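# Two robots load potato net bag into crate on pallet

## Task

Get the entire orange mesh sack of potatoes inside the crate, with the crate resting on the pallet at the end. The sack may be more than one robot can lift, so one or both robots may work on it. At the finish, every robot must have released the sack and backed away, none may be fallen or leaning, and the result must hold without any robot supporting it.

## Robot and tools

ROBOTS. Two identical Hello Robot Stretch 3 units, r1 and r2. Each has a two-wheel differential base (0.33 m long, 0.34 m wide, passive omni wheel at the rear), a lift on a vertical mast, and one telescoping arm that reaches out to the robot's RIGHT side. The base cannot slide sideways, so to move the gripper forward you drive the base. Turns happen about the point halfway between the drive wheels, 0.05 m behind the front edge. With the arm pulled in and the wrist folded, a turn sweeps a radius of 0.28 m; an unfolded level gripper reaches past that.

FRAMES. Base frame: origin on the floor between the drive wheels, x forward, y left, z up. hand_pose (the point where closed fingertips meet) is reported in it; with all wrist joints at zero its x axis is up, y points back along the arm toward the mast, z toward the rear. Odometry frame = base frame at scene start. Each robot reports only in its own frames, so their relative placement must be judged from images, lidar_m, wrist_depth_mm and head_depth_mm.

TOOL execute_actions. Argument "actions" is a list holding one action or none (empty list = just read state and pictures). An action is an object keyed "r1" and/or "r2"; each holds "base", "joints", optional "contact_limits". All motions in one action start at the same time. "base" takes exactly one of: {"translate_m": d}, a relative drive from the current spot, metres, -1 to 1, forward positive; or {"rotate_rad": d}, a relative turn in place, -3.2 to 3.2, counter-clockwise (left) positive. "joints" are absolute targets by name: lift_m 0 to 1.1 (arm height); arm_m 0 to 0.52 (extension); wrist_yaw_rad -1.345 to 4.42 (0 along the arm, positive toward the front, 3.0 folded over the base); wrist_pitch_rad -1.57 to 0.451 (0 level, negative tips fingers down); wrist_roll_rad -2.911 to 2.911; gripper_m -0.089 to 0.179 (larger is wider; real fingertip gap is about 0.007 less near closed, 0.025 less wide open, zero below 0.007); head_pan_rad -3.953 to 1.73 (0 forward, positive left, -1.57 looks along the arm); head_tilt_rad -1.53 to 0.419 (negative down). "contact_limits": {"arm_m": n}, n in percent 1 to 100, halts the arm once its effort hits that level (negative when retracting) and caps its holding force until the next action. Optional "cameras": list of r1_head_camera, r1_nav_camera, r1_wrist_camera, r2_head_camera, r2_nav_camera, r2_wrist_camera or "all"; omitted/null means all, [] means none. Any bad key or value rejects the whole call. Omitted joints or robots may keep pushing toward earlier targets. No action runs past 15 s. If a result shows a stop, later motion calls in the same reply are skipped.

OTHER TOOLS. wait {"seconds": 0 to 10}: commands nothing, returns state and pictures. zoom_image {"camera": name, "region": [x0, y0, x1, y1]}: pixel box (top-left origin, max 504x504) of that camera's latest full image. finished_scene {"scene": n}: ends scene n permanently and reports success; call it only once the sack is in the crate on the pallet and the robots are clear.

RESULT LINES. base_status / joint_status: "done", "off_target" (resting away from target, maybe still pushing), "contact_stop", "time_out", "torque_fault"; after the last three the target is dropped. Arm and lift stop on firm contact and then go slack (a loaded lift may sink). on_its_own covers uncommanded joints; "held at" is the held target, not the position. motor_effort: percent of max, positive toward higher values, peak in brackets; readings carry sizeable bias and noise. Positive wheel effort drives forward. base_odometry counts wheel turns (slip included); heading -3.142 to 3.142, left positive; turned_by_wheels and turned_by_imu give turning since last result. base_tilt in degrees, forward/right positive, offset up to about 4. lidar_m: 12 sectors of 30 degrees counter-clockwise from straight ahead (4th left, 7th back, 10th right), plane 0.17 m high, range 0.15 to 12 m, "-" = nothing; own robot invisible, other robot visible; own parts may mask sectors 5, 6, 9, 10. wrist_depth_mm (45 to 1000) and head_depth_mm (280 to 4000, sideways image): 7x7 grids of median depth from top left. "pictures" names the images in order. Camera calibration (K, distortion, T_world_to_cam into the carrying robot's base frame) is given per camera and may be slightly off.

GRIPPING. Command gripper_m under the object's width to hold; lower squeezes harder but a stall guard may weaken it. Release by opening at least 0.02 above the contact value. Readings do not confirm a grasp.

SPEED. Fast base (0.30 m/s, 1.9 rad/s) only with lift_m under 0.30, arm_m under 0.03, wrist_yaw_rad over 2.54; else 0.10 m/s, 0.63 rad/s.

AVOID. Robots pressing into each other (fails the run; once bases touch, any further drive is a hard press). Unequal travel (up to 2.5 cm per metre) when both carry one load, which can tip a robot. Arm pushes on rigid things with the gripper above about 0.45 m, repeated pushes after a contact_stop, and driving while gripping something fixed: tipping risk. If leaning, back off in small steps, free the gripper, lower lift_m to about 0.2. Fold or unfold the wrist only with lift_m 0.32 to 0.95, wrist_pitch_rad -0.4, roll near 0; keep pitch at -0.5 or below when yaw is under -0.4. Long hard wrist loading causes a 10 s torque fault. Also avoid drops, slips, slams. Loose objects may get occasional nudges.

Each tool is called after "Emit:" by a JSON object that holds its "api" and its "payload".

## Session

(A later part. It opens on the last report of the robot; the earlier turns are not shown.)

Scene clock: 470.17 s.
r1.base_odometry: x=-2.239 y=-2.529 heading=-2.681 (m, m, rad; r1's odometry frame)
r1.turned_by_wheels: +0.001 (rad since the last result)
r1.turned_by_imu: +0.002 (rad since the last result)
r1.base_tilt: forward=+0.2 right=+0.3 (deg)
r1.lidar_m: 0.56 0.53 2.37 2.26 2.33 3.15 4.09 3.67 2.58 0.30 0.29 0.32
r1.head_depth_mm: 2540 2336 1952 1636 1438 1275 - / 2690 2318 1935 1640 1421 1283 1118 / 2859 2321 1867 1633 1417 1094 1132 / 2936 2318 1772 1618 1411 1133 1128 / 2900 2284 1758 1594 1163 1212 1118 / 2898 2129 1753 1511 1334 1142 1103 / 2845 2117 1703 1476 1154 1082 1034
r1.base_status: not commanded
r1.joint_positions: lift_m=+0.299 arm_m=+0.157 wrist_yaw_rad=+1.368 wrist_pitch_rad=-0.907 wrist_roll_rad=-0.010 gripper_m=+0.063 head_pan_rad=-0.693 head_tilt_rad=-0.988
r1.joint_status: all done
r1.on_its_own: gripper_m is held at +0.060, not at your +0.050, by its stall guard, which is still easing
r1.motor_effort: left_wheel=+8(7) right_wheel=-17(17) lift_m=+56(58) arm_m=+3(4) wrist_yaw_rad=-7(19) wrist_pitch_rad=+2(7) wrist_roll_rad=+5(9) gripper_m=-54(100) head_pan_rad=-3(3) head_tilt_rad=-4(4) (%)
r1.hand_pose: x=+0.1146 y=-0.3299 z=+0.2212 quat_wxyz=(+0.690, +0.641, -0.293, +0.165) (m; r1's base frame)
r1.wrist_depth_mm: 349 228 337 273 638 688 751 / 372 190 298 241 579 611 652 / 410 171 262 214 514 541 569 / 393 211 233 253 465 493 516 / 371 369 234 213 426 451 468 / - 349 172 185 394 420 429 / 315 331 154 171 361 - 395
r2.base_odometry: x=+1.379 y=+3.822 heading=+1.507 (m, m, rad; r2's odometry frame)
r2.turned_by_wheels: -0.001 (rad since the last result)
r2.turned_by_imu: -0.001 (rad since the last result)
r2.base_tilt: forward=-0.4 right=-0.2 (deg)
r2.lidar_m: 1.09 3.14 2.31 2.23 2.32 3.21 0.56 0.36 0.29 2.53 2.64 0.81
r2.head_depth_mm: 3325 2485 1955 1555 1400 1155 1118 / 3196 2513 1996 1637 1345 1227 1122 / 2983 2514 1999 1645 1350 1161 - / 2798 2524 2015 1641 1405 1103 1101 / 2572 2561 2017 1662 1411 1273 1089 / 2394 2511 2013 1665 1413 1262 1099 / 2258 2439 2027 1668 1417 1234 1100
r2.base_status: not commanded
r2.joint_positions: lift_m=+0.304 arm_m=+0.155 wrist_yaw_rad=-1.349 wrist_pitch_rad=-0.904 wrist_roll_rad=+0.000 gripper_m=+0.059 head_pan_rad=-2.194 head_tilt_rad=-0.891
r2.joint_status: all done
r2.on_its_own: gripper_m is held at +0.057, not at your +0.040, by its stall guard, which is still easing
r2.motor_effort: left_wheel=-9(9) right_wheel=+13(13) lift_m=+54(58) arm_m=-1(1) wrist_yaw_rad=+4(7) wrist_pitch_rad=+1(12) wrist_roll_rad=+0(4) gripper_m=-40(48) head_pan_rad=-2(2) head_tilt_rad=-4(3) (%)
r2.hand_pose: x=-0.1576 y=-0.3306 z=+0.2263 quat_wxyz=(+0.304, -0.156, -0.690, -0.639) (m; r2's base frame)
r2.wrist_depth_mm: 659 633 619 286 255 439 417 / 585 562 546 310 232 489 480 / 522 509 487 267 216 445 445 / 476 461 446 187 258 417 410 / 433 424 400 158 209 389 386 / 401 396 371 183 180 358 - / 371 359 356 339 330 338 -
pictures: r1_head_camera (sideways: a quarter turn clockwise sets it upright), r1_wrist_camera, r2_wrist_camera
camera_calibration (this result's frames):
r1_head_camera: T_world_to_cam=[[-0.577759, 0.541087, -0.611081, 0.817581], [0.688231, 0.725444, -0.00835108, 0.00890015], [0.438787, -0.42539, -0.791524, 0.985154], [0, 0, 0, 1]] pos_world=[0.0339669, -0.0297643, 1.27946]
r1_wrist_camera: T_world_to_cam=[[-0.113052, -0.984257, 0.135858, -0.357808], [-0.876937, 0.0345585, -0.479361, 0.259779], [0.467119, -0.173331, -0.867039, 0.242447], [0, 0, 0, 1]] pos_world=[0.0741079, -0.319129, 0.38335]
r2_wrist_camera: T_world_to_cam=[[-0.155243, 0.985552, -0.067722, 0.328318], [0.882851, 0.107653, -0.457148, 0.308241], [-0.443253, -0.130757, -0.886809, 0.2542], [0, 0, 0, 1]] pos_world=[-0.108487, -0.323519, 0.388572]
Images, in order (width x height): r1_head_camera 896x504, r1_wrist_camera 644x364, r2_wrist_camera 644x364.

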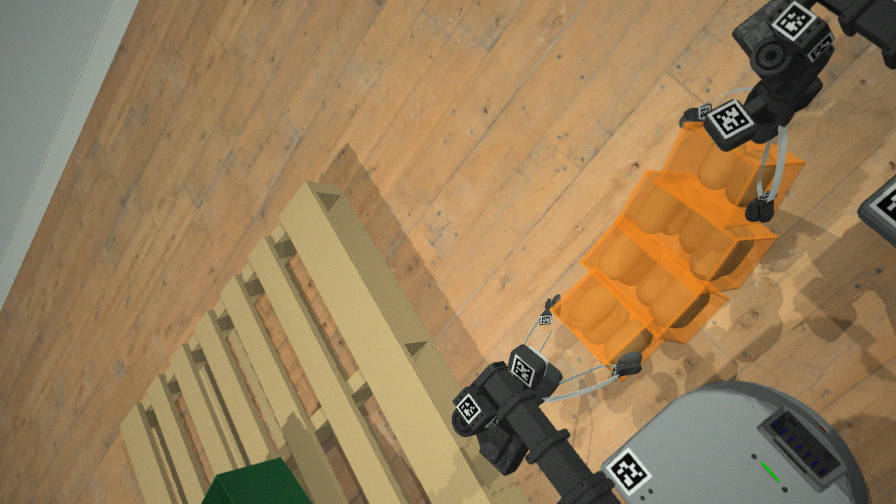

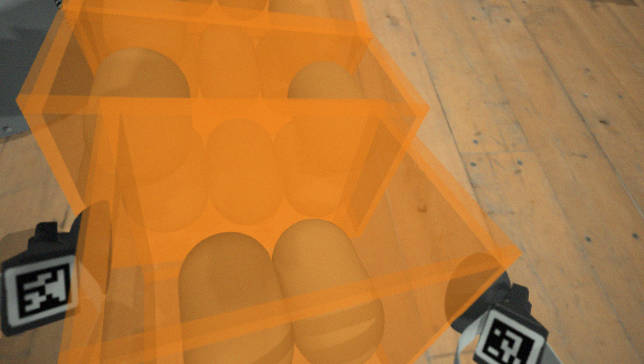

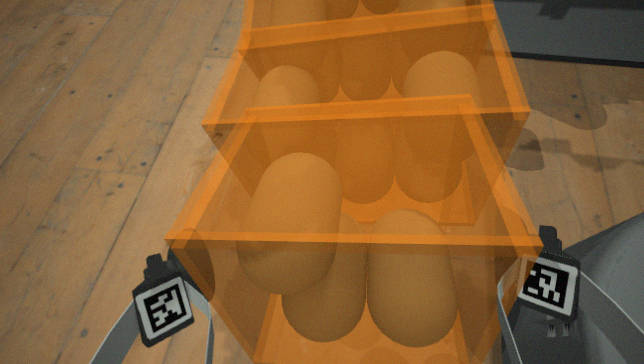

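Emit:
{"api": "execute_actions", "payload": {"actions": [{"r1":{"base":{"translate_m":0.7},"joints":{"lift_m":0.56,"gripper_m":0.04}},"r2":{"base":{"translate_m":0.7},"joints":{"lift_m":0.565,"gripper_m":0.03}}}], "cameras": ["r1_wrist_camera","r1_head_camera","r2_wrist_camera"]}}

Scene clock: 481.87 s.
r1.base_odometry: x=-2.866 y=-2.841 heading=-2.681 (m, m, rad; r1's odometry frame)
r1.turned_by_wheels: +0.001 (rad since the last result)
r1.turned_by_imu: +0.004 (rad since the last result)
r1.base_tilt: forward=+0.2 right=+0.4 (deg)
r1.lidar_m: 0.56 0.53 2.38 2.28 2.35 3.19 4.79 3.62 2.60 2.49 2.58 0.69
r1.head_depth_mm: 2532 2391 1934 1542 1370 1304 1137 / 2679 2338 1914 1543 1314 1200 1128 / 2842 2328 1795 1530 1284 1028 1125 / 2905 2300 1800 1472 935 1095 1123 / 2918 2291 1756 1352 913 1125 1106 / 2878 2289 1576 841 1241 1158 1100 / 2844 2269 1549 1160 1339 1085 1023
r1.base_status: done
r1.joint_positions: lift_m=+0.559 arm_m=+0.157 wrist_yaw_rad=+1.375 wrist_pitch_rad=-0.916 wrist_roll_rad=-0.013 gripper_m=+0.089 head_pan_rad=-0.693 head_tilt_rad=-0.988
r1.joint_status: gripper_m off_target (ended at +0.089, target +0.040); the others done
r1.on_its_own: gripper_m is held at +0.087, not at your +0.040, by its stall guard, which is still easing; wrist_yaw_rad is at rest, and its effort (-16) is outside its rest range (-12 to +12)
r1.motor_effort: left_wheel=+7(13) right_wheel=-15(18) lift_m=+56(59) arm_m=+3(3) wrist_yaw_rad=-16(15) wrist_pitch_rad=+5(7) wrist_roll_rad=+6(6) gripper_m=-40(100) head_pan_rad=-3(3) head_tilt_rad=-3(4) (%)
r1.hand_pose: x=+0.1129 y=-0.3286 z=+0.4800 quat_wxyz=(+0.691, +0.643, -0.287, +0.165) (m; r1's base frame)
r1.wrist_depth_mm: 860 227 328 275 805 964 - / 578 198 302 271 768 822 959 / 527 174 313 219 699 790 817 / 519 183 236 257 665 797 769 / - 498 241 264 582 606 633 / - 569 174 188 606 589 701 / 531 552 154 171 614 - 670
r2.base_odometry: x=+1.424 y=+4.521 heading=+1.506 (m, m, rad; r2's odometry frame)
r2.turned_by_wheels: +0.000 (rad since the last result)
r2.turned_by_imu: -0.012 (rad since the last result)
r2.base_tilt: forward=-0.3 right=-0.1 (deg)
r2.lidar_m: 3.38 3.20 2.31 2.23 2.31 3.15 0.55 3.63 2.64 0.32 0.32 0.40
r2.head_depth_mm: 3375 2454 878 1586 1401 1150 1118 / 3262 2463 1985 1519 1372 1224 1121 / 3024 2490 1981 1640 963 1130 - / 2794 2497 1995 1658 944 1071 1036 / 2638 2523 1994 1612 1334 1113 1027 / 2402 2533 2025 1581 1359 - 985 / 2264 2469 2004 1570 1335 1089 985
r2.base_status: done
r2.joint_positions: lift_m=+0.564 arm_m=+0.155 wrist_yaw_rad=-1.340 wrist_pitch_rad=-0.910 wrist_roll_rad=-0.014 gripper_m=+0.077 head_pan_rad=-2.194 head_tilt_rad=-0.891
r2.joint_status: gripper_m off_target (ended at +0.077, target +0.030); the others done
r2.on_its_own: gripper_m is held at +0.076, not at your +0.030, by its stall guard, which is still easing
r2.motor_effort: left_wheel=-6(19) right_wheel=+10(32) lift_m=+53(54) arm_m=-1(1) wrist_yaw_rad=-6(5) wrist_pitch_rad=+3(6) wrist_roll_rad=+6(6) gripper_m=-22(100) head_pan_rad=-1(2) head_tilt_rad=-4(4) (%)
r2.hand_pose: x=-0.1559 y=-0.3314 z=+0.4853 quat_wxyz=(+0.310, -0.146, -0.688, -0.640) (m; r2's base frame)
r2.wrist_depth_mm: - - - 324 261 699 882 / 969 907 877 313 233 626 611 / 695 682 639 274 211 603 594 / 749 624 597 190 258 693 678 / 576 592 572 161 210 650 635 / 627 534 494 180 181 - 599 / 497 571 564 458 180 - -
pictures: r1_head_camera (sideways: a quarter turn clockwise sets it upright), r1_wrist_camera, r2_wrist_camera
camera_calibration (this result's frames):
r1_head_camera: T_world_to_cam=[[-0.577759, 0.541087, -0.611081, 0.817581], [0.688231, 0.725444, -0.00835112, 0.0089002], [0.438786, -0.425389, -0.791524, 0.985155], [0, 0, 0, 1]] pos_world=[0.0339669, -0.0297643, 1.27946]
r1_wrist_camera: T_world_to_cam=[[-0.102546, -0.98525, 0.136992, -0.393924], [-0.881605, 0.0262333, -0.471259, 0.376165], [0.460714, -0.169099, -0.871291, 0.472003], [0, 0, 0, 1]] pos_world=[0.0737753, -0.318167, 0.642488]
r2_wrist_camera: T_world_to_cam=[[-0.175087, 0.982832, -0.0581926, 0.338349], [0.882536, 0.13047, -0.451782, 0.430146], [-0.436433, -0.130458, -0.890228, 0.487405], [0, 0, 0, 1]] pos_world=[-0.107659, -0.325075, 0.647924]
Images, in order (width x height): r1_head_camera 896x504, r1_wrist_camera 644x364, r2_wrist_camera 644x364.

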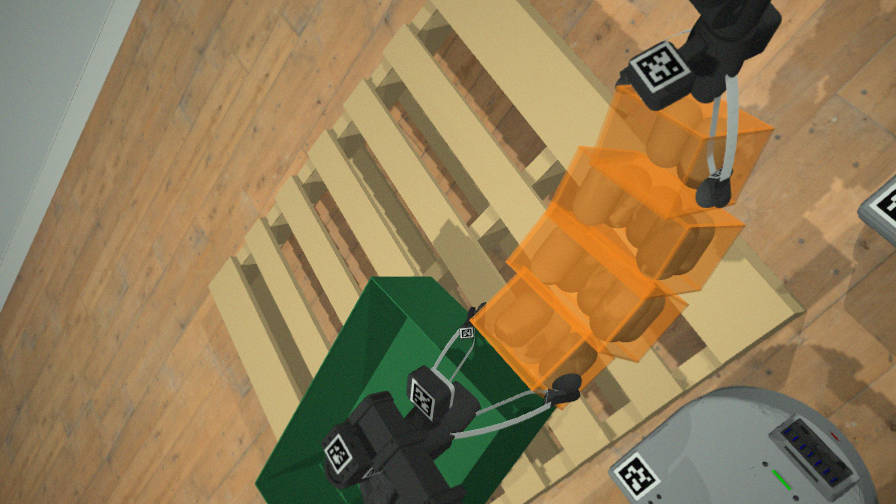

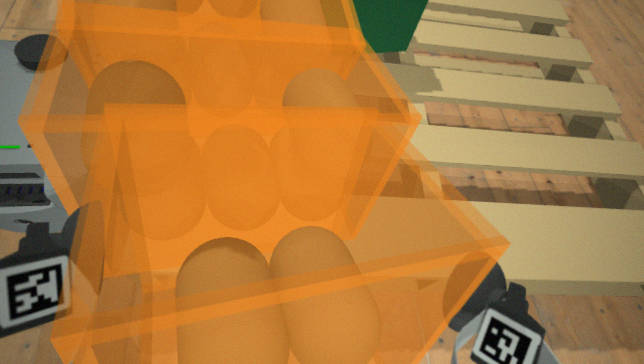

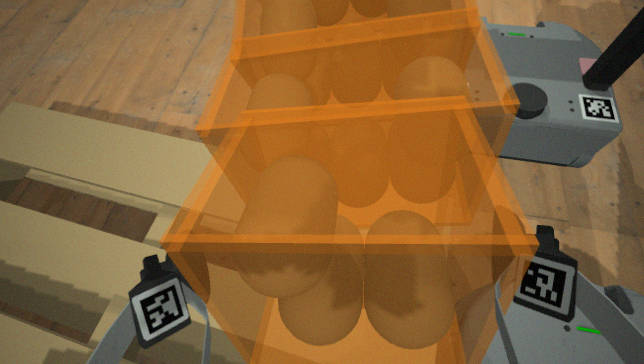

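Emit:
{"api": "execute_actions", "payload": {"actions": [{"r1":{"base":{"translate_m":0.62},"joints":{"arm_m":0.32,"gripper_m":0.05}},"r2":{"base":{"translate_m":0.62},"joints":{"arm_m":0.345,"gripper_m":0.04,"head_pan_rad":-1.9}}}], "cameras": ["r2_head_camera","r1_head_camera"]}}

Scene clock: 495.97 s.
r1.base_odometry: x=-3.422 y=-3.116 heading=-2.681 (m, m, rad; r1's odometry frame)
r1.turned_by_wheels: +0.000 (rad since the last result)
r1.turned_by_imu: -1.631 (rad since the last result)
r1.base_tilt: forward=+0.1 right=+0.3 (deg)
r1.lidar_m: 0.37 0.32 0.33 0.49 3.63 2.50 2.36 2.40 3.10 5.07 3.76 2.58
r1.head_depth_mm: 2962 2337 1924 1634 1420 1263 1135 / 2907 2327 1912 1632 1422 1261 1127 / 2880 2296 1906 1631 1411 1251 1135 / 2883 2304 1889 1610 1408 1246 1128 / 2850 2274 1894 1610 1395 1248 1102 / 2730 2255 1891 1603 1392 1237 1007 / 2573 2241 1877 1596 1398 1116 1057
r1.base_status: translate_m off_target (by the wheels' count: +0.6197 of +0.6200)
r1.joint_positions: lift_m=+0.560 arm_m=+0.320 wrist_yaw_rad=+1.361 wrist_pitch_rad=-0.912 wrist_roll_rad=-0.003 gripper_m=+0.060 head_pan_rad=-0.695 head_tilt_rad=-0.994
r1.joint_status: gripper_m off_target (ended at +0.060, target +0.050); the others done
r1.on_its_own: gripper_m is held at +0.060, not at your +0.050, by its stall guard, which is not easing now; left_wheel is at rest, and its effort (+28) is outside its rest range (-18 to +18); right_wheel is at rest, and its effort (+35) is outside its rest range (-18 to +18)
r1.motor_effort: left_wheel=+28(78) right_wheel=+35(95) lift_m=+36(55) arm_m=+3(7) wrist_yaw_rad=-1(98) wrist_pitch_rad=+3(23) wrist_roll_rad=+1(29) gripper_m=+0(100) head_pan_rad=-2(3) head_tilt_rad=-3(4) (%)
r1.hand_pose: x=+0.1133 y=-0.4937 z=+0.4812 quat_wxyz=(+0.690, +0.641, -0.296, +0.158) (m; r1's base frame)
r1.wrist_depth_mm: 722 908 963 - - - - / 760 827 871 917 967 - - / 693 751 783 819 867 901 952 / 661 680 716 760 781 823 863 / 616 635 672 692 726 756 793 / 578 599 615 642 671 702 728 / 542 556 579 602 622 641 671
r2.base_odometry: x=+1.465 y=+5.139 heading=+1.506 (m, m, rad; r2's odometry frame)
r2.turned_by_wheels: +0.000 (rad since the last result)
r2.turned_by_imu: -1.291 (rad since the last result)
r2.base_tilt: forward=-0.3 right=+0.0 (deg)
r2.lidar_m: - 0.15 0.23 2.91 2.69 2.36 2.37 2.78 0.65 0.24 0.15 -
r2.head_depth_mm: 3290 2467 1962 1624 1395 1214 1085 / 3300 2487 1862 1649 1399 1220 - / 3329 2493 760 1639 1317 1253 - / 568 671 772 1431 1318 1224 1125 / 3382 2492 1995 - 1270 1132 988 / 3452 2536 2010 1695 1257 1053 989 / 3435 2542 2000 1660 1251 1112 984
r2.base_status: done
r2.joint_positions: lift_m=+0.564 arm_m=+0.345 wrist_yaw_rad=-1.343 wrist_pitch_rad=-0.910 wrist_roll_rad=-0.005 gripper_m=+0.053 head_pan_rad=-1.905 head_tilt_rad=-0.897
r2.joint_status: gripper_m off_target (ended at +0.053, target +0.040); the others done
r2.on_its_own: gripper_m is held at +0.053, not at your +0.040, by its stall guard, which is not easing now
r2.motor_effort: left_wheel=-2(71) right_wheel=+5(76) lift_m=+41(54) arm_m=+0(8) wrist_yaw_rad=-2(94) wrist_pitch_rad=+3(22) wrist_roll_rad=+2(41) gripper_m=+0(100) head_pan_rad=+2(19) head_tilt_rad=-1(4) (%)
r2.hand_pose: x=-0.1561 y=-0.5210 z=+0.4860 quat_wxyz=(+0.306, -0.150, -0.690, -0.639) (m; r2's base frame)
r2.wrist_depth_mm: - - 174 963 951 920 908 / 977 929 201 880 841 822 807 / 874 833 255 790 764 757 726 / 781 734 549 554 702 695 681 / 715 689 513 575 655 640 626 / 660 539 512 615 609 603 591 / 607 493 490 567 565 559 -
pictures: r1_head_camera (sideways: a quarter turn clockwise sets it upright), r2_head_camera (sideways: a quarter turn clockwise sets it upright)
camera_calibration (this result's frames):
r1_head_camera: T_world_to_cam=[[-0.579459, 0.544477, -0.606443, 0.811548], [0.689581, 0.724156, -0.00873609, 0.00939308], [0.434402, -0.423254, -0.795079, 0.989804], [0, 0, 0, 1]] pos_world=[0.0338083, -0.0297331, 1.27921]
r2_head_camera: T_world_to_cam=[[0.315041, 0.714656, -0.624512, 0.827997], [0.922415, -0.385438, 0.0242485, -0.0379853], [-0.223381, -0.583699, -0.780638, 0.97732], [0, 0, 0, 1]] pos_world=[-0.00750022, -0.0359137, 1.28095]
Images, in order (width x height): r1_head_camera 896x504, r2_head_camera 896x504.

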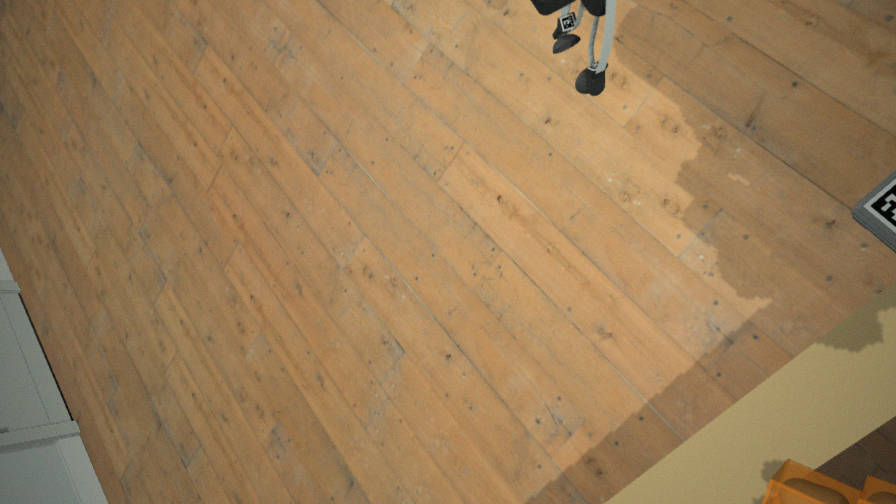

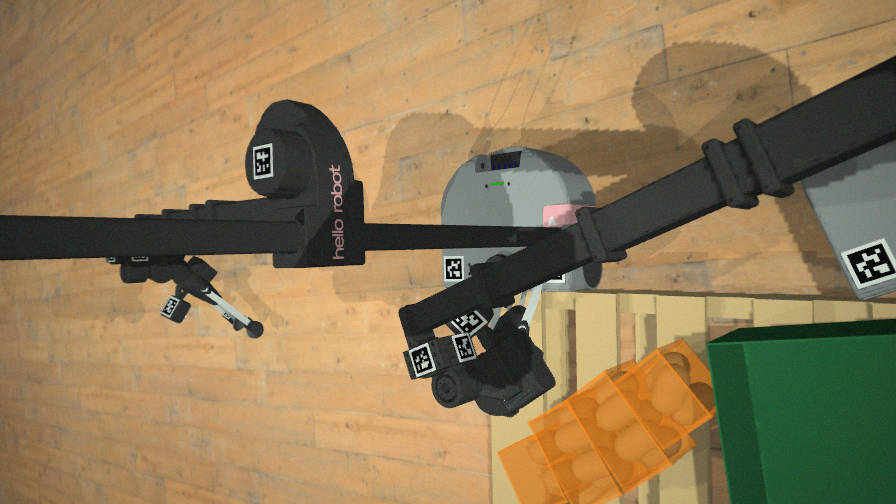

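Emit:
{"api": "execute_actions", "payload": {"actions": [{"r1":{"base":{"translate_m":-0.3},"joints":{"lift_m":0.7,"gripper_m":0.179}},"r2":{"joints":{"lift_m":0.75,"gripper_m":0.179,"head_pan_rad":-1.57,"head_tilt_rad":-1.1}}}], "cameras": ["r2_head_camera","r1_nav_camera","r2_nav_camera"]}}

Scene clock: 504.77 s.
r1.base_odometry: x=-3.153 y=-2.983 heading=-2.681 (m, m, rad; r1's odometry frame)
r1.turned_by_wheels: +0.000 (rad since the last result)
r1.turned_by_imu: +0.000 (rad since the last result)
r1.base_tilt: forward=+0.1 right=+0.3 (deg)
r1.lidar_m: 0.61 0.57 0.63 0.89 3.19 2.18 2.05 2.09 2.70 5.09 4.24 2.90
r1.head_depth_mm: 2964 2360 1918 1630 1396 1267 1134 / 2941 2315 1910 1621 1421 1260 1129 / 2936 2317 1902 1628 1421 1252 1132 / 2899 2275 1895 1623 1408 1251 1126 / 2871 2271 1885 1616 1403 1251 1123 / 2835 2272 1894 1602 1400 1240 1114 / 2751 2240 1872 1584 1390 1118 1068
r1.base_status: done
r1.joint_positions: lift_m=+0.700 arm_m=+0.320 wrist_yaw_rad=+1.361 wrist_pitch_rad=-0.912 wrist_roll_rad=-0.003 gripper_m=+0.179 head_pan_rad=-0.695 head_tilt_rad=-0.994
r1.joint_status: all done
r1.motor_effort: left_wheel=+1(20) right_wheel=+0(25) lift_m=+43(47) arm_m=+3(4) wrist_yaw_rad=+0(1) wrist_pitch_rad=+4(4) wrist_roll_rad=+1(1) gripper_m=+1(96) head_pan_rad=-2(2) head_tilt_rad=-2(2) (%)
r1.hand_pose: x=+0.1133 y=-0.4937 z=+0.6210 quat_wxyz=(+0.690, +0.641, -0.296, +0.158) (m; r1's base frame)
r1.wrist_depth_mm: 892 - - - - - - / 823 996 - - - - - / 747 918 961 998 - - - / 728 825 912 930 965 986 - / 750 790 810 837 891 923 981 / - 728 750 783 812 854 876 / 658 684 701 721 753 - 812
r2.base_odometry: x=+1.465 y=+5.139 heading=+1.506 (m, m, rad; r2's odometry frame)
r2.turned_by_wheels: +0.000 (rad since the last result)
r2.turned_by_imu: +0.001 (rad since the last result)
r2.base_tilt: forward=-0.4 right=-0.1 (deg)
r2.lidar_m: - 0.15 0.23 2.92 2.69 2.36 2.36 0.72 0.74 0.25 0.15 -
r2.head_depth_mm: 2173 1853 1622 1257 - - - / 2174 1881 - 1414 1293 1190 - / 2230 - 1596 1393 1299 1215 - / 2155 - 1599 1356 1208 1178 - / 2187 1859 1627 1222 1139 1050 1008 / 2179 1864 1488 1299 1137 1056 975 / 2182 1868 1529 1341 1133 1060 973
r2.base_status: not commanded
r2.joint_positions: lift_m=+0.749 arm_m=+0.345 wrist_yaw_rad=-1.343 wrist_pitch_rad=-0.910 wrist_roll_rad=-0.005 gripper_m=+0.179 head_pan_rad=-1.577 head_tilt_rad=-1.086
r2.joint_status: all done
r2.motor_effort: left_wheel=-1(2) right_wheel=+4(4) lift_m=+44(44) arm_m=+0(0) wrist_yaw_rad=-3(2) wrist_pitch_rad=+3(3) wrist_roll_rad=+2(2) gripper_m=-1(83) head_pan_rad=+3(22) head_tilt_rad=-5(18) (%)
r2.hand_pose: x=-0.1561 y=-0.5210 z=+0.6708 quat_wxyz=(+0.306, -0.150, -0.690, -0.639) (m; r2's base frame)
r2.wrist_depth_mm: - - - - - - - / - - - - - - - / - - - 824 951 958 938 / - 991 957 789 891 888 861 / 929 895 890 858 841 832 803 / 848 858 708 787 784 769 - / 798 720 669 719 722 723 -
pictures: r1_nav_camera (sideways: a quarter turn counterclockwise sets it upright), r2_head_camera (sideways: a quarter turn clockwise sets it upright), r2_nav_camera (sideways: a quarter turn counterclockwise sets it upright)
camera_calibration (this result's frames):
r1_nav_camera: T_world_to_cam=[[0.638423, -0.601703, 0.479968, -0.586744], [-0.664385, -0.745646, -0.0510423, 0.121076], [0.388598, -0.286297, -0.8758, 1.08687], [0, 0, 0, 1]] pos_world=[0.0326768, 0.0484004, 1.23968]
r2_head_camera: T_world_to_cam=[[0.0686817, 0.881852, -0.466497, 0.623646], [0.997386, -0.0712073, 0.0122356, -0.0227987], [-0.0224279, -0.466118, -0.884438, 1.11102], [0, 0, 0, 1]] pos_world=[0.00482397, -0.0337192, 1.27384]
r2_nav_camera: T_world_to_cam=[[-0.0325116, -0.861565, 0.506606, -0.606438], [-0.999143, 0.0410165, 0.00563482, 0.0468531], [-0.025634, -0.505988, -0.862159, 1.08487], [0, 0, 0, 1]] pos_world=[0.0549062, 0.0245263, 1.2423]
Images, in order (width x height): r1_nav_camera 672x504, r2_head_camera 896x504, r2_nav_camera 672x504.

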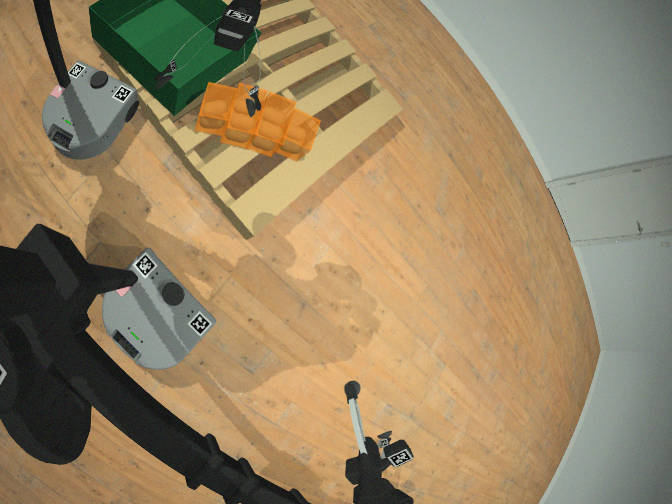

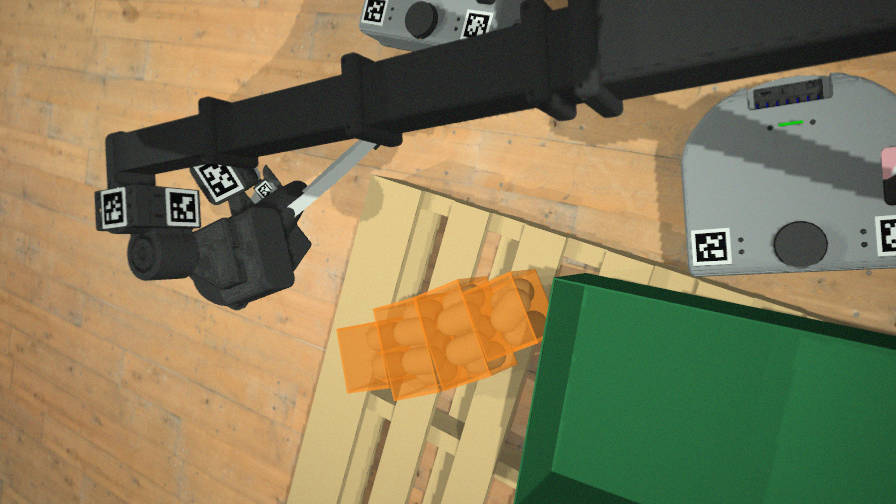

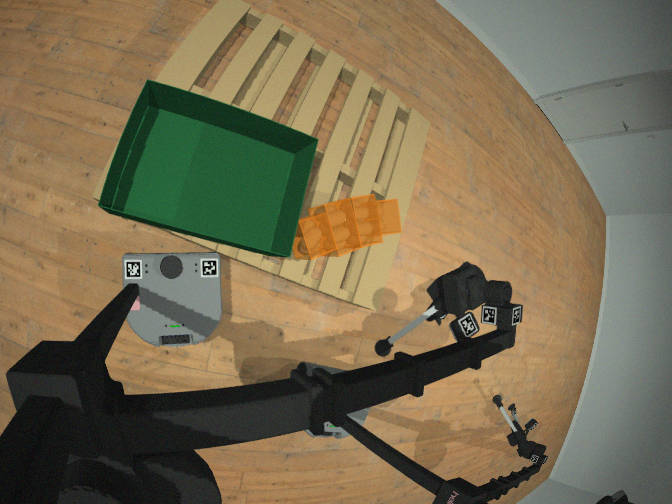

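Emit:
{"api": "execute_actions", "payload": {"actions": [{"r1":{"base":{"translate_m":-0.4},"joints":{"arm_m":0.0,"head_pan_rad":0,"head_tilt_rad":-0.8}}}], "cameras": []}}

Emit:
{"api": "execute_actions", "payload": {"actions": [{"r2":{"base":{"translate_m":-0.12},"joints":{"arm_m":0.0}}}], "cameras": []}}

Emit:
{"api": "execute_actions", "payload": {"actions": [{"r2":{"base":{"rotate_rad":1.2},"joints":{"wrist_yaw_rad":0,"wrist_pitch_rad":-1.5}}}], "cameras": ["r2_head_camera","r1_head_camera","r1_nav_camera"]}}

Scene clock: 523.70 s.
r1.base_odometry: x=-2.794 y=-2.805 heading=-2.681 (m, m, rad; r1's odometry frame)
r1.turned_by_wheels: +0.000 (rad since the last result)
r1.turned_by_imu: -0.001 (rad since the last result)
r1.base_tilt: forward=+0.2 right=+0.5 (deg)
r1.lidar_m: 0.96 0.93 1.00 3.66 2.56 1.76 1.65 1.68 2.17 4.94 4.87 3.32
r1.head_depth_mm: 2965 3280 2522 1948 1605 1364 1184 / 2950 3220 2496 1949 1602 1357 1179 / 2852 3188 2485 1957 1598 1361 1178 / 2818 3079 2490 1944 1552 1356 1175 / 2762 3078 2461 1799 1493 1322 1175 / 2734 3027 2461 1787 1426 1321 1172 / 2680 2949 2445 1739 1384 1320 1167
r1.base_status: done
r1.joint_positions: lift_m=+0.700 arm_m=+0.001 wrist_yaw_rad=+1.361 wrist_pitch_rad=-0.912 wrist_roll_rad=-0.003 gripper_m=+0.179 head_pan_rad=-0.007 head_tilt_rad=-0.804
r1.joint_status: all done
r1.motor_effort: left_wheel=+0(6) right_wheel=+0(4) lift_m=+44(43) arm_m=-6(7) wrist_yaw_rad=-1(0) wrist_pitch_rad=+4(3) wrist_roll_rad=+1(1) gripper_m=+0(0) head_pan_rad=+3(35) head_tilt_rad=+0(11) (%)
r1.hand_pose: x=+0.1133 y=-0.1747 z=+0.6210 quat_wxyz=(+0.690, +0.641, -0.296, +0.158) (m; r1's base frame)
r1.wrist_depth_mm: 860 944 - - - - - / 842 881 - - - - - / 877 924 948 - - - - / 805 864 885 927 964 - - / 760 777 809 833 889 933 955 / - 726 742 793 811 873 890 / 652 669 700 729 761 - 820
r2.base_odometry: x=+1.465 y=+5.139 heading=+1.506 (m, m, rad; r2's odometry frame)
r2.turned_by_wheels: +0.000 (rad since the last result)
r2.turned_by_imu: +0.002 (rad since the last result)
r2.base_tilt: forward=-0.2 right=+0.0 (deg)
r2.lidar_m: - 0.15 0.23 2.91 2.70 2.37 2.37 0.96 4.98 0.24 0.15 -
r2.head_depth_mm: 2151 1859 1619 1463 - - - / 2177 1898 - 1414 1293 1195 - / 2211 - 1597 1400 1301 1214 - / 2179 - 1600 1344 1201 1183 - / 2180 1860 1620 1223 1137 1047 1008 / 2192 1861 1498 1300 1133 1061 970 / 2201 1869 1528 1355 1135 1058 975
r2.base_status: not commanded
r2.joint_positions: lift_m=+0.749 arm_m=+0.345 wrist_yaw_rad=-1.343 wrist_pitch_rad=-0.910 wrist_roll_rad=-0.005 gripper_m=+0.179 head_pan_rad=-1.577 head_tilt_rad=-1.086
r2.joint_status: not commanded
r2.motor_effort: left_wheel=-2(2) right_wheel=+4(4) lift_m=+44(44) arm_m=+0(0) wrist_yaw_rad=-3(2) wrist_pitch_rad=+3(3) wrist_roll_rad=+2(2) gripper_m=+0(0) head_pan_rad=+3(3) head_tilt_rad=-6(6) (%)
r2.hand_pose: x=-0.1561 y=-0.5210 z=+0.6708 quat_wxyz=(+0.306, -0.150, -0.690, -0.639) (m; r2's base frame)
r2.wrist_depth_mm: - - - - 962 - - / - - - - 923 - - / - - - - 994 970 949 / - 974 952 938 898 894 863 / 914 899 874 862 838 831 803 / 845 850 704 799 783 764 - / 792 707 665 725 725 718 -
pictures: none
No camera images: the call's "cameras" was empty. Leave "cameras" out to get every camera's image.

Scene clock: 527.43 s.
r1.base_odometry: x=-2.794 y=-2.805 heading=-2.681 (m, m, rad; r1's odometry frame)
r1.turned_by_wheels: +0.000 (rad since the last result)
r1.turned_by_imu: +0.000 (rad since the last result)
r1.base_tilt: forward=+0.2 right=+0.3 (deg)
r1.lidar_m: 0.96 0.94 0.90 3.66 2.55 1.76 1.65 1.68 2.17 4.93 4.88 3.30
r1.head_depth_mm: 2956 3244 2489 1965 1613 1366 1187 / 2927 3184 2513 1966 1603 1364 1184 / 2879 3167 2499 1952 1605 1353 1180 / 2814 3098 2489 1932 1548 1355 1177 / 2776 3067 2467 1796 1499 1322 1177 / 2728 3032 2453 1792 1433 1325 1172 / 2679 2972 2435 1800 1384 1320 1172
r1.base_status: not commanded
r1.joint_positions: lift_m=+0.700 arm_m=+0.001 wrist_yaw_rad=+1.361 wrist_pitch_rad=-0.912 wrist_roll_rad=-0.003 gripper_m=+0.179 head_pan_rad=-0.007 head_tilt_rad=-0.804
r1.joint_status: not commanded
r1.motor_effort: left_wheel=+0(1) right_wheel=+0(0) lift_m=+43(44) arm_m=-6(5) wrist_yaw_rad=-1(0) wrist_pitch_rad=+3(4) wrist_roll_rad=+1(1) gripper_m=+0(0) head_pan_rad=+3(3) head_tilt_rad=+1(1) (%)
r1.hand_pose: x=+0.1133 y=-0.1747 z=+0.6210 quat_wxyz=(+0.690, +0.641, -0.296, +0.158) (m; r1's base frame)
r1.wrist_depth_mm: 860 928 - - - - - / 842 892 - - - - - / 897 918 960 - - - - / 806 847 872 913 957 - - / 771 775 820 850 877 910 951 / - 739 757 782 815 866 892 / 658 683 720 731 760 - 825
r2.base_odometry: x=+1.457 y=+5.020 heading=+1.506 (m, m, rad; r2's odometry frame)
r2.turned_by_wheels: +0.000 (rad since the last result)
r2.turned_by_imu: +0.000 (rad since the last result)
r2.base_tilt: forward=-0.4 right=-0.1 (deg)
r2.lidar_m: 0.24 0.27 2.94 2.95 2.56 2.25 2.25 0.85 4.76 4.87 0.28 0.24
r2.head_depth_mm: 2132 1833 1628 1429 - - - / 2183 1859 1617 1461 - 1191 - / 2193 1852 1630 1457 - - - / 2185 1872 1619 1365 - - - / 2191 1862 1629 1362 1188 1148 1078 / 2165 1860 1629 1225 1133 1037 1010 / 2196 1868 1517 1346 1150 1062 970
r2.base_status: done
r2.joint_positions: lift_m=+0.749 arm_m=+0.003 wrist_yaw_rad=-1.343 wrist_pitch_rad=-0.910 wrist_roll_rad=-0.005 gripper_m=+0.179 head_pan_rad=-1.577 head_tilt_rad=-1.086
r2.joint_status: all done
joint sent to its limit — the command would take r2.arm_m past its lower limit, so that joint was sent only as far as its limit.
r2.motor_effort: left_wheel=-1(8) right_wheel=+1(4) lift_m=+44(44) arm_m=-3(3) wrist_yaw_rad=-1(2) wrist_pitch_rad=+3(3) wrist_roll_rad=+2(2) gripper_m=+0(1) head_pan_rad=+3(4) head_tilt_rad=-6(6) (%)
r2.hand_pose: x=-0.1561 y=-0.1788 z=+0.6708 quat_wxyz=(+0.305, -0.150, -0.690, -0.639) (m; r2's base frame)
r2.wrist_depth_mm: - - - - - - - / - - - 947 - - - / - - - - - 977 932 / - 962 959 940 899 897 862 / 908 914 886 868 838 832 818 / 854 857 819 800 791 769 - / 681 753 759 738 - - 702
pictures: none
No camera images: the call's "cameras" was empty. Leave "cameras" out to get every camera's image.

Scene clock: 530.30 s.
r1.base_odometry: x=-2.794 y=-2.805 heading=-2.681 (m, m, rad; r1's odometry frame)
r1.turned_by_wheels: +0.000 (rad since the last result)
r1.turned_by_imu: +0.000 (rad since the last result)
r1.base_tilt: forward=+0.0 right=+0.4 (deg)
r1.lidar_m: 0.96 0.94 0.78 3.66 2.57 1.76 1.65 1.68 2.17 4.90 4.90 3.34
r1.head_depth_mm: 2954 3260 2501 1955 1606 1353 1181 / 2913 3179 2513 1962 1602 1364 1184 / 2878 3116 2501 1938 1606 1359 1178 / 2879 3087 2470 1954 1559 1346 1175 / 2803 3064 2453 1808 1505 1320 1177 / 2726 3033 2464 1797 1435 1325 1174 / 2655 2971 2455 1784 1379 1318 1174
r1.base_status: not commanded
r1.joint_positions: lift_m=+0.700 arm_m=+0.001 wrist_yaw_rad=+1.361 wrist_pitch_rad=-0.912 wrist_roll_rad=-0.003 gripper_m=+0.179 head_pan_rad=-0.007 head_tilt_rad=-0.804
r1.joint_status: not commanded
r1.motor_effort: left_wheel=+1(1) right_wheel=+0(0) lift_m=+42(43) arm_m=-6(5) wrist_yaw_rad=-1(2) wrist_pitch_rad=+3(3) wrist_roll_rad=+1(1) gripper_m=+0(0) head_pan_rad=+3(4) head_tilt_rad=+0(1) (%)
r1.hand_pose: x=+0.1133 y=-0.1747 z=+0.6210 quat_wxyz=(+0.690, +0.641, -0.296, +0.158) (m; r1's base frame)
r1.wrist_depth_mm: 854 917 - - - - - / 852 880 - - - - - / 873 924 965 979 - - - / 807 847 876 946 959 - - / 773 776 820 848 884 923 987 / - 732 747 788 801 856 894 / 664 674 714 742 747 - 835
r2.base_odometry: x=+1.457 y=+5.020 heading=+2.706 (m, m, rad; r2's odometry frame)
r2.turned_by_wheels: +1.200 (rad since the last result)
r2.turned_by_imu: +1.220 (rad since the last result)
r2.base_tilt: forward=-0.4 right=-0.1 (deg)
r2.lidar_m: 2.93 3.00 2.40 2.25 0.86 0.85 5.83 0.38 0.25 0.24 0.24 0.30
r2.head_depth_mm: 2165 1834 1531 1340 - - - / 2161 1861 1528 1333 - 1187 - / 2153 1851 1543 1254 - - - / 2173 1868 1525 1261 1160 1173 - / 2183 1863 1520 1256 1171 1160 1078 / 2191 1865 1496 1233 1165 1153 1078 / 2154 1860 1631 1424 1266 1160 1081
r2.base_status: done
r2.joint_positions: lift_m=+0.749 arm_m=+0.003 wrist_yaw_rad=-0.004 wrist_pitch_rad=-1.495 wrist_roll_rad=-0.004 gripper_m=+0.179 head_pan_rad=-1.577 head_tilt_rad=-1.087
r2.joint_status: all done
r2.motor_effort: left_wheel=-3(10) right_wheel=+2(4) lift_m=+44(44) arm_m=-2(3) wrist_yaw_rad=+4(2) wrist_pitch_rad=-1(3) wrist_roll_rad=+2(2) gripper_m=+0(1) head_pan_rad=+3(4) head_tilt_rad=-5(5) (%)
r2.hand_pose: x=-0.0216 y=-0.1431 z=+0.6306 quat_wxyz=(+0.519, +0.481, -0.518, -0.481) (m; r2's base frame)
r2.wrist_depth_mm: 776 615 635 639 630 527 617 / 790 581 648 639 639 633 630 / 794 584 655 659 762 759 751 / 806 819 803 798 - 769 760 / 831 830 820 799 - 799 789 / 843 838 837 809 - 796 - / 856 858 852 848 824 815 802
pictures: r1_head_camera (sideways: a quarter turn clockwise sets it upright), r1_nav_camera (sideways: a quarter turn counterclockwise sets it upright), r2_head_camera (sideways: a quarter turn clockwise sets it upright)
camera_calibration (this result's frames):
r1_head_camera: T_world_to_cam=[[-0.664248, 0.0516627, -0.745725, 0.993563], [0.0732337, 0.997307, 0.00385963, -0.00324481], [0.743916, -0.0520484, -0.666243, 0.820367], [0, 0, 0, 1]] pos_world=[0.0499261, -0.00539527, 1.2875]
r1_nav_camera: T_world_to_cam=[[0.768599, -0.0585757, 0.637043, -0.792171], [-0.0294032, -0.997981, -0.0562885, 0.124045], [0.639054, 0.0245322, -0.76877, 0.946203], [0, 0, 0, 1]] pos_world=[0.00783443, 0.0541806, 1.23904]
r2_head_camera: T_world_to_cam=[[0.0683098, 0.882013, -0.466247, 0.623323], [0.997416, -0.0707892, 0.0122173, -0.0227749], [-0.0222295, -0.465877, -0.88457, 1.11119], [0, 0, 0, 1]] pos_world=[0.00483826, -0.0337118, 1.27383]
Images, in order (width x height): r1_head_camera 896x504, r1_nav_camera 672x504, r2_head_camera 896x504.

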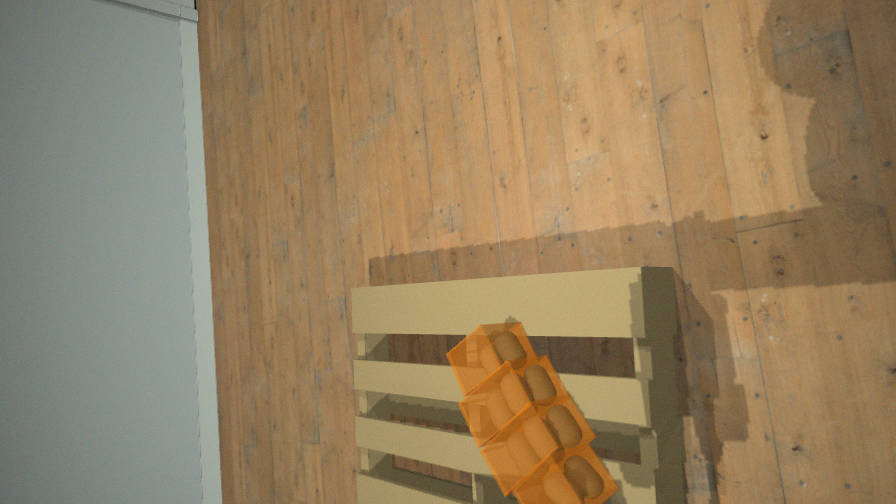

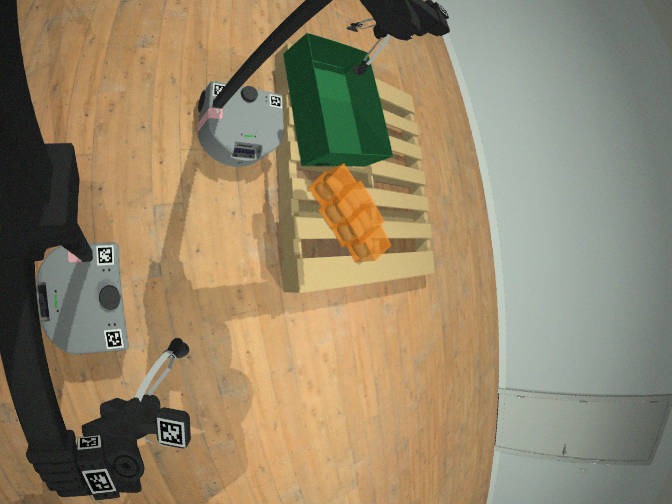

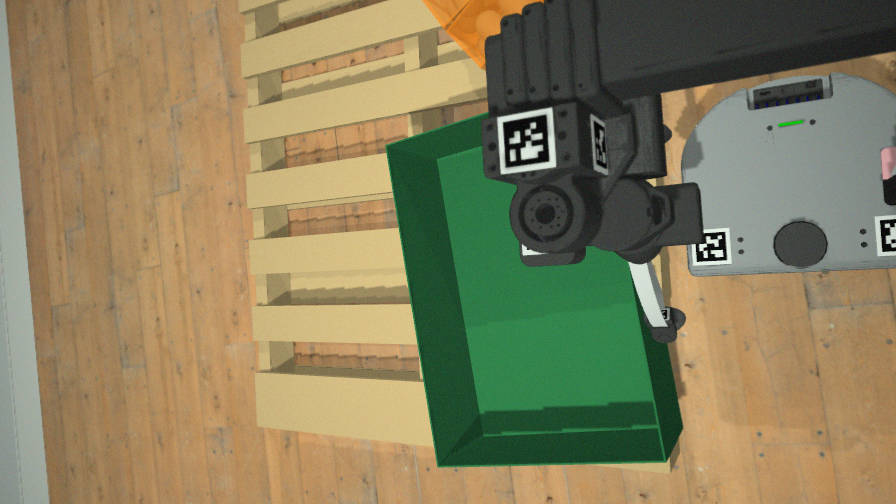

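Emit:
{"api": "execute_actions", "payload": {"actions": [{"r1":{"base":{"rotate_rad":-0.28}}}], "cameras": []}}

Emit:
{"api": "execute_actions", "payload": {"actions": [{"r1":{"base":{"translate_m":1.0}}}], "cameras": []}}

Emit:
{"api": "execute_actions", "payload": {"actions": [{"r1":{"base":{"translate_m":0.3}}}], "cameras": []}}

Emit:
{"api": "execute_actions", "payload": {"actions": [{"r1":{"base":{"rotate_rad":-2.86},"joints":{"head_pan_rad":-1.57,"head_tilt_rad":-1.0,"wrist_yaw_rad":0,"gripper_m":0}}}], "cameras": ["r1_head_camera"]}}

Scene clock: 543.20 s.
r1.base_odometry: x=-2.794 y=-2.805 heading=-2.961 (m, m, rad; r1's odometry frame)
r1.turned_by_wheels: -0.280 (rad since the last result)
r1.turned_by_imu: -0.281 (rad since the last result)
r1.base_tilt: forward=+0.0 right=+0.4 (deg)
r1.lidar_m: 3.14 0.94 0.79 0.78 3.67 2.04 1.67 1.65 1.81 2.83 5.12 3.81
r1.head_depth_mm: 3644 3491 2517 1950 1612 1359 1179 / 3402 3450 2495 1961 1609 1362 1183 / 3238 3447 2480 1931 1596 1353 1180 / 3108 3337 2467 1937 1608 1349 1180 / 2970 3241 2469 1943 1591 1355 1175 / 2848 3056 2479 1925 1508 1306 1174 / 2738 2999 2448 1791 1476 1289 1172
r1.base_status: done
r1.joint_positions: lift_m=+0.700 arm_m=+0.001 wrist_yaw_rad=+1.361 wrist_pitch_rad=-0.912 wrist_roll_rad=-0.003 gripper_m=+0.179 head_pan_rad=-0.007 head_tilt_rad=-0.804
r1.joint_status: not commanded
r1.motor_effort: left_wheel=+3(6) right_wheel=-2(5) lift_m=+43(43) arm_m=-5(6) wrist_yaw_rad=-1(1) wrist_pitch_rad=+3(3) wrist_roll_rad=+1(1) gripper_m=+0(0) head_pan_rad=+3(3) head_tilt_rad=+1(1) (%)
r1.hand_pose: x=+0.1133 y=-0.1747 z=+0.6210 quat_wxyz=(+0.690, +0.641, -0.296, +0.158) (m; r1's base frame)
r1.wrist_depth_mm: 933 - - - - - - / 834 997 - - - - - / 846 891 948 - - - - / 816 852 866 909 966 - - / 766 770 821 840 885 919 989 / - 732 755 786 813 853 876 / 649 678 695 720 757 - 816
r2.base_odometry: x=+1.457 y=+5.020 heading=+2.706 (m, m, rad; r2's odometry frame)
r2.turned_by_wheels: +0.000 (rad since the last result)
r2.turned_by_imu: +0.001 (rad since the last result)
r2.base_tilt: forward=-0.2 right=-0.1 (deg)
r2.lidar_m: 2.94 3.00 2.39 2.25 2.29 0.81 5.79 0.38 0.25 0.24 0.24 0.30
r2.head_depth_mm: 2196 1858 1516 1341 - - - / 2171 1843 1529 1323 - 1193 - / 2199 1849 1544 1260 - - - / 2177 1853 1515 1259 1160 1180 - / 2195 1854 1519 1260 1171 1159 1079 / 2175 1864 1498 1245 1167 1147 1083 / 2147 1878 1630 1413 1258 1163 1078
r2.base_status: not commanded
r2.joint_positions: lift_m=+0.749 arm_m=+0.003 wrist_yaw_rad=-0.004 wrist_pitch_rad=-1.495 wrist_roll_rad=-0.004 gripper_m=+0.179 head_pan_rad=-1.577 head_tilt_rad=-1.087
r2.joint_status: not commanded
r2.motor_effort: left_wheel=-3(4) right_wheel=+2(1) lift_m=+44(43) arm_m=-2(3) wrist_yaw_rad=+4(4) wrist_pitch_rad=-1(1) wrist_roll_rad=+2(2) gripper_m=-1(1) head_pan_rad=+3(3) head_tilt_rad=-6(5) (%)
r2.hand_pose: x=-0.0216 y=-0.1431 z=+0.6306 quat_wxyz=(+0.519, +0.481, -0.518, -0.481) (m; r2's base frame)
r2.wrist_depth_mm: 770 625 639 627 627 527 615 / 781 582 648 645 636 632 633 / 798 587 660 660 756 761 754 / 796 804 799 800 - 779 779 / 825 839 818 802 - 793 780 / 836 831 825 819 - 803 - / 870 848 846 827 821 818 806
pictures: none
No camera images: the call's "cameras" was empty. Leave "cameras" out to get every camera's image.

Scene clock: 554.47 s.
r1.base_odometry: x=-3.778 y=-2.985 heading=-2.960 (m, m, rad; r1's odometry frame)
r1.turned_by_wheels: +0.001 (rad since the last result)
r1.turned_by_imu: +1.096 (rad since the last result)
r1.base_tilt: forward=-0.1 right=+0.3 (deg)
r1.lidar_m: 0.37 0.38 0.92 2.91 2.44 2.43 2.73 4.45 4.87 2.77 2.35 2.34
r1.head_depth_mm: 2119 2344 2460 1967 1620 1286 1187 / 2250 2511 2503 1974 1497 1231 1131 / 2431 2694 2510 1959 1526 1301 1064 / 2589 2900 2490 1952 1524 1244 1050 / 2791 3102 2502 1828 1483 1279 1029 / 3056 3209 2466 1805 1466 1244 1006 / 3366 3403 2462 1798 1357 1162 1029
r1.base_status: translate_m off_target (by the wheels' count: +0.9998 of +1.0000)
r1.joint_positions: lift_m=+0.700 arm_m=+0.001 wrist_yaw_rad=+1.360 wrist_pitch_rad=-0.911 wrist_roll_rad=-0.003 gripper_m=+0.179 head_pan_rad=-0.006 head_tilt_rad=-0.799
r1.joint_status: not commanded
r1.on_its_own: left_wheel is at rest, and its effort (+45) is outside its rest range (-18 to +18)
r1.motor_effort: left_wheel=+45(100) right_wheel=+13(14) lift_m=+37(43) arm_m=-4(5) wrist_yaw_rad=+1(1) wrist_pitch_rad=+3(4) wrist_roll_rad=+1(1) gripper_m=+0(0) head_pan_rad=+3(3) head_tilt_rad=+0(1) (%)
r1.hand_pose: x=+0.1136 y=-0.1748 z=+0.6214 quat_wxyz=(+0.690, +0.641, -0.297, +0.158) (m; r1's base frame)
r1.wrist_depth_mm: 694 908 - - - - - / 732 860 928 973 - - - / 657 780 821 860 - - - / 622 639 727 797 970 - - / 656 741 682 838 886 921 969 / - 614 721 784 808 869 908 / 564 581 707 730 770 - 826
r2.base_odometry: x=+1.457 y=+5.020 heading=+2.706 (m, m, rad; r2's odometry frame)
r2.turned_by_wheels: +0.000 (rad since the last result)
r2.turned_by_imu: +0.002 (rad since the last result)
r2.base_tilt: forward=-0.4 right=+0.0 (deg)
r2.lidar_m: 2.94 3.00 2.39 2.25 2.29 2.97 0.86 0.38 0.25 0.24 0.24 0.30
r2.head_depth_mm: 2134 1852 1517 1343 - - - / 2177 1844 1543 1331 - 1194 - / 2178 1846 1534 1253 - - - / 2181 1858 1520 1254 1157 1178 - / 2178 1874 1527 1262 1168 1159 1071 / 2167 1876 1497 1243 1163 1149 1077 / 2170 1861 1626 1429 1265 1158 1073
r2.base_status: not commanded
r2.joint_positions: lift_m=+0.749 arm_m=+0.003 wrist_yaw_rad=-0.004 wrist_pitch_rad=-1.495 wrist_roll_rad=-0.004 gripper_m=+0.179 head_pan_rad=-1.577 head_tilt_rad=-1.087
r2.joint_status: not commanded
r2.motor_effort: left_wheel=-4(4) right_wheel=+2(2) lift_m=+44(44) arm_m=-2(2) wrist_yaw_rad=+4(4) wrist_pitch_rad=-1(1) wrist_roll_rad=+2(2) gripper_m=+0(0) head_pan_rad=+3(4) head_tilt_rad=-6(6) (%)
r2.hand_pose: x=-0.0216 y=-0.1431 z=+0.6306 quat_wxyz=(+0.519, +0.481, -0.518, -0.481) (m; r2's base frame)
r2.wrist_depth_mm: 773 618 633 627 629 522 619 / 794 580 644 650 635 633 632 / 790 589 657 657 777 767 759 / 814 809 790 800 - 774 769 / 824 817 814 795 - 793 775 / 840 830 831 816 - 806 - / 860 863 851 840 815 810 823
pictures: none
No camera images: the call's "cameras" was empty. Leave "cameras" out to get every camera's image.

Scene clock: 558.40 s.
r1.base_odometry: x=-4.073 y=-3.039 heading=-2.960 (m, m, rad; r1's odometry frame)
r1.turned_by_wheels: +0.000 (rad since the last result)
r1.turned_by_imu: +0.751 (rad since the last result)
r1.base_tilt: forward=+0.2 right=+0.2 (deg)
r1.lidar_m: 0.36 0.89 2.64 2.47 2.51 3.22 4.95 3.61 2.45 2.29 0.30 0.30
r1.head_depth_mm: 3668 3537 2518 1980 1555 1291 1118 / 3637 3520 2513 1956 1377 1241 1113 / 3554 3507 2514 1662 1441 1190 998 / 3492 3496 2482 1626 1449 1149 1075 / 3488 3449 2483 1641 1490 1289 1128 / 3361 3412 2312 1898 1597 1235 1177 / 3343 3401 885 1948 1590 1207 1169
r1.base_status: translate_m off_target (by the wheels' count: +0.2997 of +0.3000)
r1.joint_positions: lift_m=+0.700 arm_m=+0.001 wrist_yaw_rad=+1.360 wrist_pitch_rad=-0.910 wrist_roll_rad=-0.003 gripper_m=+0.179 head_pan_rad=-0.006 head_tilt_rad=-0.798
r1.joint_status: not commanded
r1.on_its_own: left_wheel is at rest, and its effort (+52) is outside its rest range (-18 to +18); right_wheel is at rest, and its effort (+37) is outside its rest range (-18 to +18)
r1.motor_effort: left_wheel=+52(58) right_wheel=+37(43) lift_m=+37(36) arm_m=-4(4) wrist_yaw_rad=-1(1) wrist_pitch_rad=+3(3) wrist_roll_rad=+1(1) gripper_m=+0(0) head_pan_rad=+3(3) head_tilt_rad=-1(1) (%)
r1.hand_pose: x=+0.1138 y=-0.1747 z=+0.6216 quat_wxyz=(+0.690, +0.641, -0.297, +0.159) (m; r1's base frame)
r1.wrist_depth_mm: 831 870 985 - - - - / 751 805 692 773 - - - / 780 831 780 873 948 - - / 820 816 676 795 880 891 - / 770 737 665 671 748 792 949 / - 722 752 646 697 844 745 / 649 578 591 607 635 - 709
r2.base_odometry: x=+1.457 y=+5.020 heading=+2.706 (m, m, rad; r2's odometry frame)
r2.turned_by_wheels: +0.000 (rad since the last result)
r2.turned_by_imu: +0.001 (rad since the last result)
r2.base_tilt: forward=-0.3 right=+0.0 (deg)
r2.lidar_m: 2.94 3.00 2.40 2.25 2.29 2.98 0.92 0.38 0.25 0.24 0.24 0.30
r2.head_depth_mm: 2162 1856 1512 1331 - - - / 2181 1842 1537 1329 - 1186 - / 2185 1868 1537 1253 - - - / 2158 1857 1518 1258 1154 1177 - / 2193 1852 1519 1258 1162 1163 1075 / 2182 1868 1507 1234 1169 1149 1072 / 2169 1874 1629 1421 1257 1164 1077
r2.base_status: not commanded
r2.joint_positions: lift_m=+0.749 arm_m=+0.003 wrist_yaw_rad=-0.004 wrist_pitch_rad=-1.495 wrist_roll_rad=-0.004 gripper_m=+0.179 head_pan_rad=-1.577 head_tilt_rad=-1.087
r2.joint_status: not commanded
r2.motor_effort: left_wheel=-3(4) right_wheel=+2(2) lift_m=+44(44) arm_m=-2(2) wrist_yaw_rad=+4(4) wrist_pitch_rad=-1(1) wrist_roll_rad=+2(2) gripper_m=+0(0) head_pan_rad=+3(3) head_tilt_rad=-6(6) (%)
r2.hand_pose: x=-0.0216 y=-0.1431 z=+0.6306 quat_wxyz=(+0.519, +0.481, -0.518, -0.481) (m; r2's base frame)
r2.wrist_depth_mm: 767 617 641 628 617 520 608 / 784 577 648 637 634 638 634 / 808 586 656 658 766 746 753 / 822 796 794 790 - 763 761 / 820 822 803 817 - 801 782 / 845 829 821 824 - 813 - / 869 868 840 835 834 831 805
pictures: none
No camera images: the call's "cameras" was empty. Leave "cameras" out to get every camera's image.

Scene clock: 564.10 s.
r1.base_odometry: x=-4.072 y=-3.039 heading=+0.465 (m, m, rad; r1's odometry frame)
r1.turned_by_wheels: -2.858 (rad since the last result)
r1.turned_by_imu: -1.657 (rad since the last result)
r1.base_tilt: forward=+0.1 right=+0.1 (deg)
r1.lidar_m: 2.45 0.48 0.47 0.58 0.95 2.57 2.32 2.32 2.83 4.87 4.34 2.71
r1.head_depth_mm: 3009 2358 1937 1647 1429 1308 - / 2951 2354 1935 1644 1426 - - / 2933 2317 1919 1618 1418 - - / 2929 2311 1914 1627 1440 - - / 2906 2310 1895 1620 1417 1246 1136 / 2871 2283 1887 1607 1403 1244 1119 / 2873 2259 1881 1605 1401 1246 1109
r1.base_status: rotate_rad off_target (by the wheels' count: -2.8584 of -2.8600)
r1.joint_positions: lift_m=+0.700 arm_m=+0.001 wrist_yaw_rad=+0.002 wrist_pitch_rad=-0.910 wrist_roll_rad=-0.003 gripper_m=+0.000 head_pan_rad=-1.563 head_tilt_rad=-0.988
r1.joint_status: all done
r1.on_its_own: left_wheel is at rest, and its effort (+66) is outside its rest range (-18 to +18)
r1.motor_effort: left_wheel=+66(70) right_wheel=-2(21) lift_m=+37(36) arm_m=-4(4) wrist_yaw_rad=-3(3) wrist_pitch_rad=+3(3) wrist_roll_rad=+1(1) gripper_m=-3(95) head_pan_rad=-4(45) head_tilt_rad=-4(13) (%)
r1.hand_pose: x=-0.0213 y=-0.2839 z=+0.6215 quat_wxyz=(+0.636, +0.312, -0.634, -0.310) (m; r1's base frame)
r1.wrist_depth_mm: - - - - - - - / 956 - - - - - - / 876 931 967 - - - - / 813 845 886 916 960 - - / 751 776 803 843 889 943 990 / 706 739 - - 824 835 908 / 664 678 695 719 762 792 822
r2.base_odometry: x=+1.457 y=+5.020 heading=+2.706 (m, m, rad; r2's odometry frame)
r2.turned_by_wheels: +0.000 (rad since the last result)
r2.turned_by_imu: +0.001 (rad since the last result)
r2.base_tilt: forward=-0.3 right=-0.1 (deg)
r2.lidar_m: 2.94 2.99 2.39 2.25 2.29 2.98 0.81 0.38 0.26 0.24 0.24 0.30
r2.head_depth_mm: 2176 1845 1519 1339 - - - / 2172 1854 1535 1334 - 1191 - / 2174 1861 1542 1253 - - - / 2194 1870 1518 1259 1160 1176 - / 2188 1866 1521 1254 1170 1161 1077 / 2182 1875 1495 1242 1168 1144 1076 / 2154 1867 1642 1423 1265 1159 1078
r2.base_status: not commanded
r2.joint_positions: lift_m=+0.749 arm_m=+0.003 wrist_yaw_rad=-0.004 wrist_pitch_rad=-1.495 wrist_roll_rad=-0.004 gripper_m=+0.179 head_pan_rad=-1.577 head_tilt_rad=-1.087
r2.joint_status: not commanded
r2.motor_effort: left_wheel=-4(4) right_wheel=+2(2) lift_m=+43(43) arm_m=-3(2) wrist_yaw_rad=+4(4) wrist_pitch_rad=-1(1) wrist_roll_rad=+2(2) gripper_m=+0(1) head_pan_rad=+3(3) head_tilt_rad=-5(5) (%)
r2.hand_pose: x=-0.0216 y=-0.1431 z=+0.6306 quat_wxyz=(+0.519, +0.481, -0.518, -0.481) (m; r2's base frame)
r2.wrist_depth_mm: 774 618 630 633 626 529 612 / 794 583 640 635 626 637 629 / 796 588 651 658 766 755 752 / 807 816 795 791 - 768 762 / 838 840 812 803 - 797 780 / 844 843 828 821 - 814 - / 857 850 840 825 822 815 817
pictures: r1_head_camera (sideways: a quarter turn clockwise sets it upright)
camera_calibration (this result's frames):
r1_head_camera: T_world_to_cam=[[0.0407481, 0.790318, -0.61134, 0.814145], [0.998287, -0.057914, -0.00832957, 0.00698079], [-0.0419881, -0.609953, -0.791324, 0.987828], [0, 0, 0, 1]] pos_world=[0.00133333, -0.0405012, 1.27947]
Images, in order (width x height): r1_head_camera 896x504.

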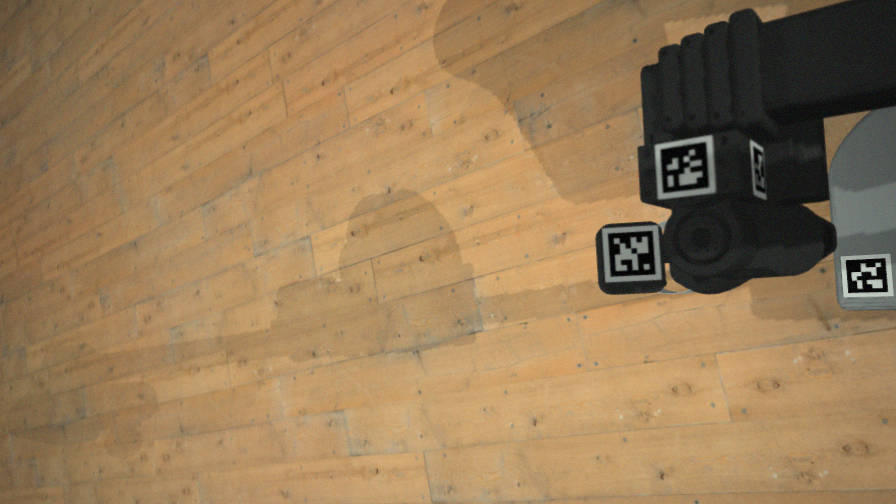

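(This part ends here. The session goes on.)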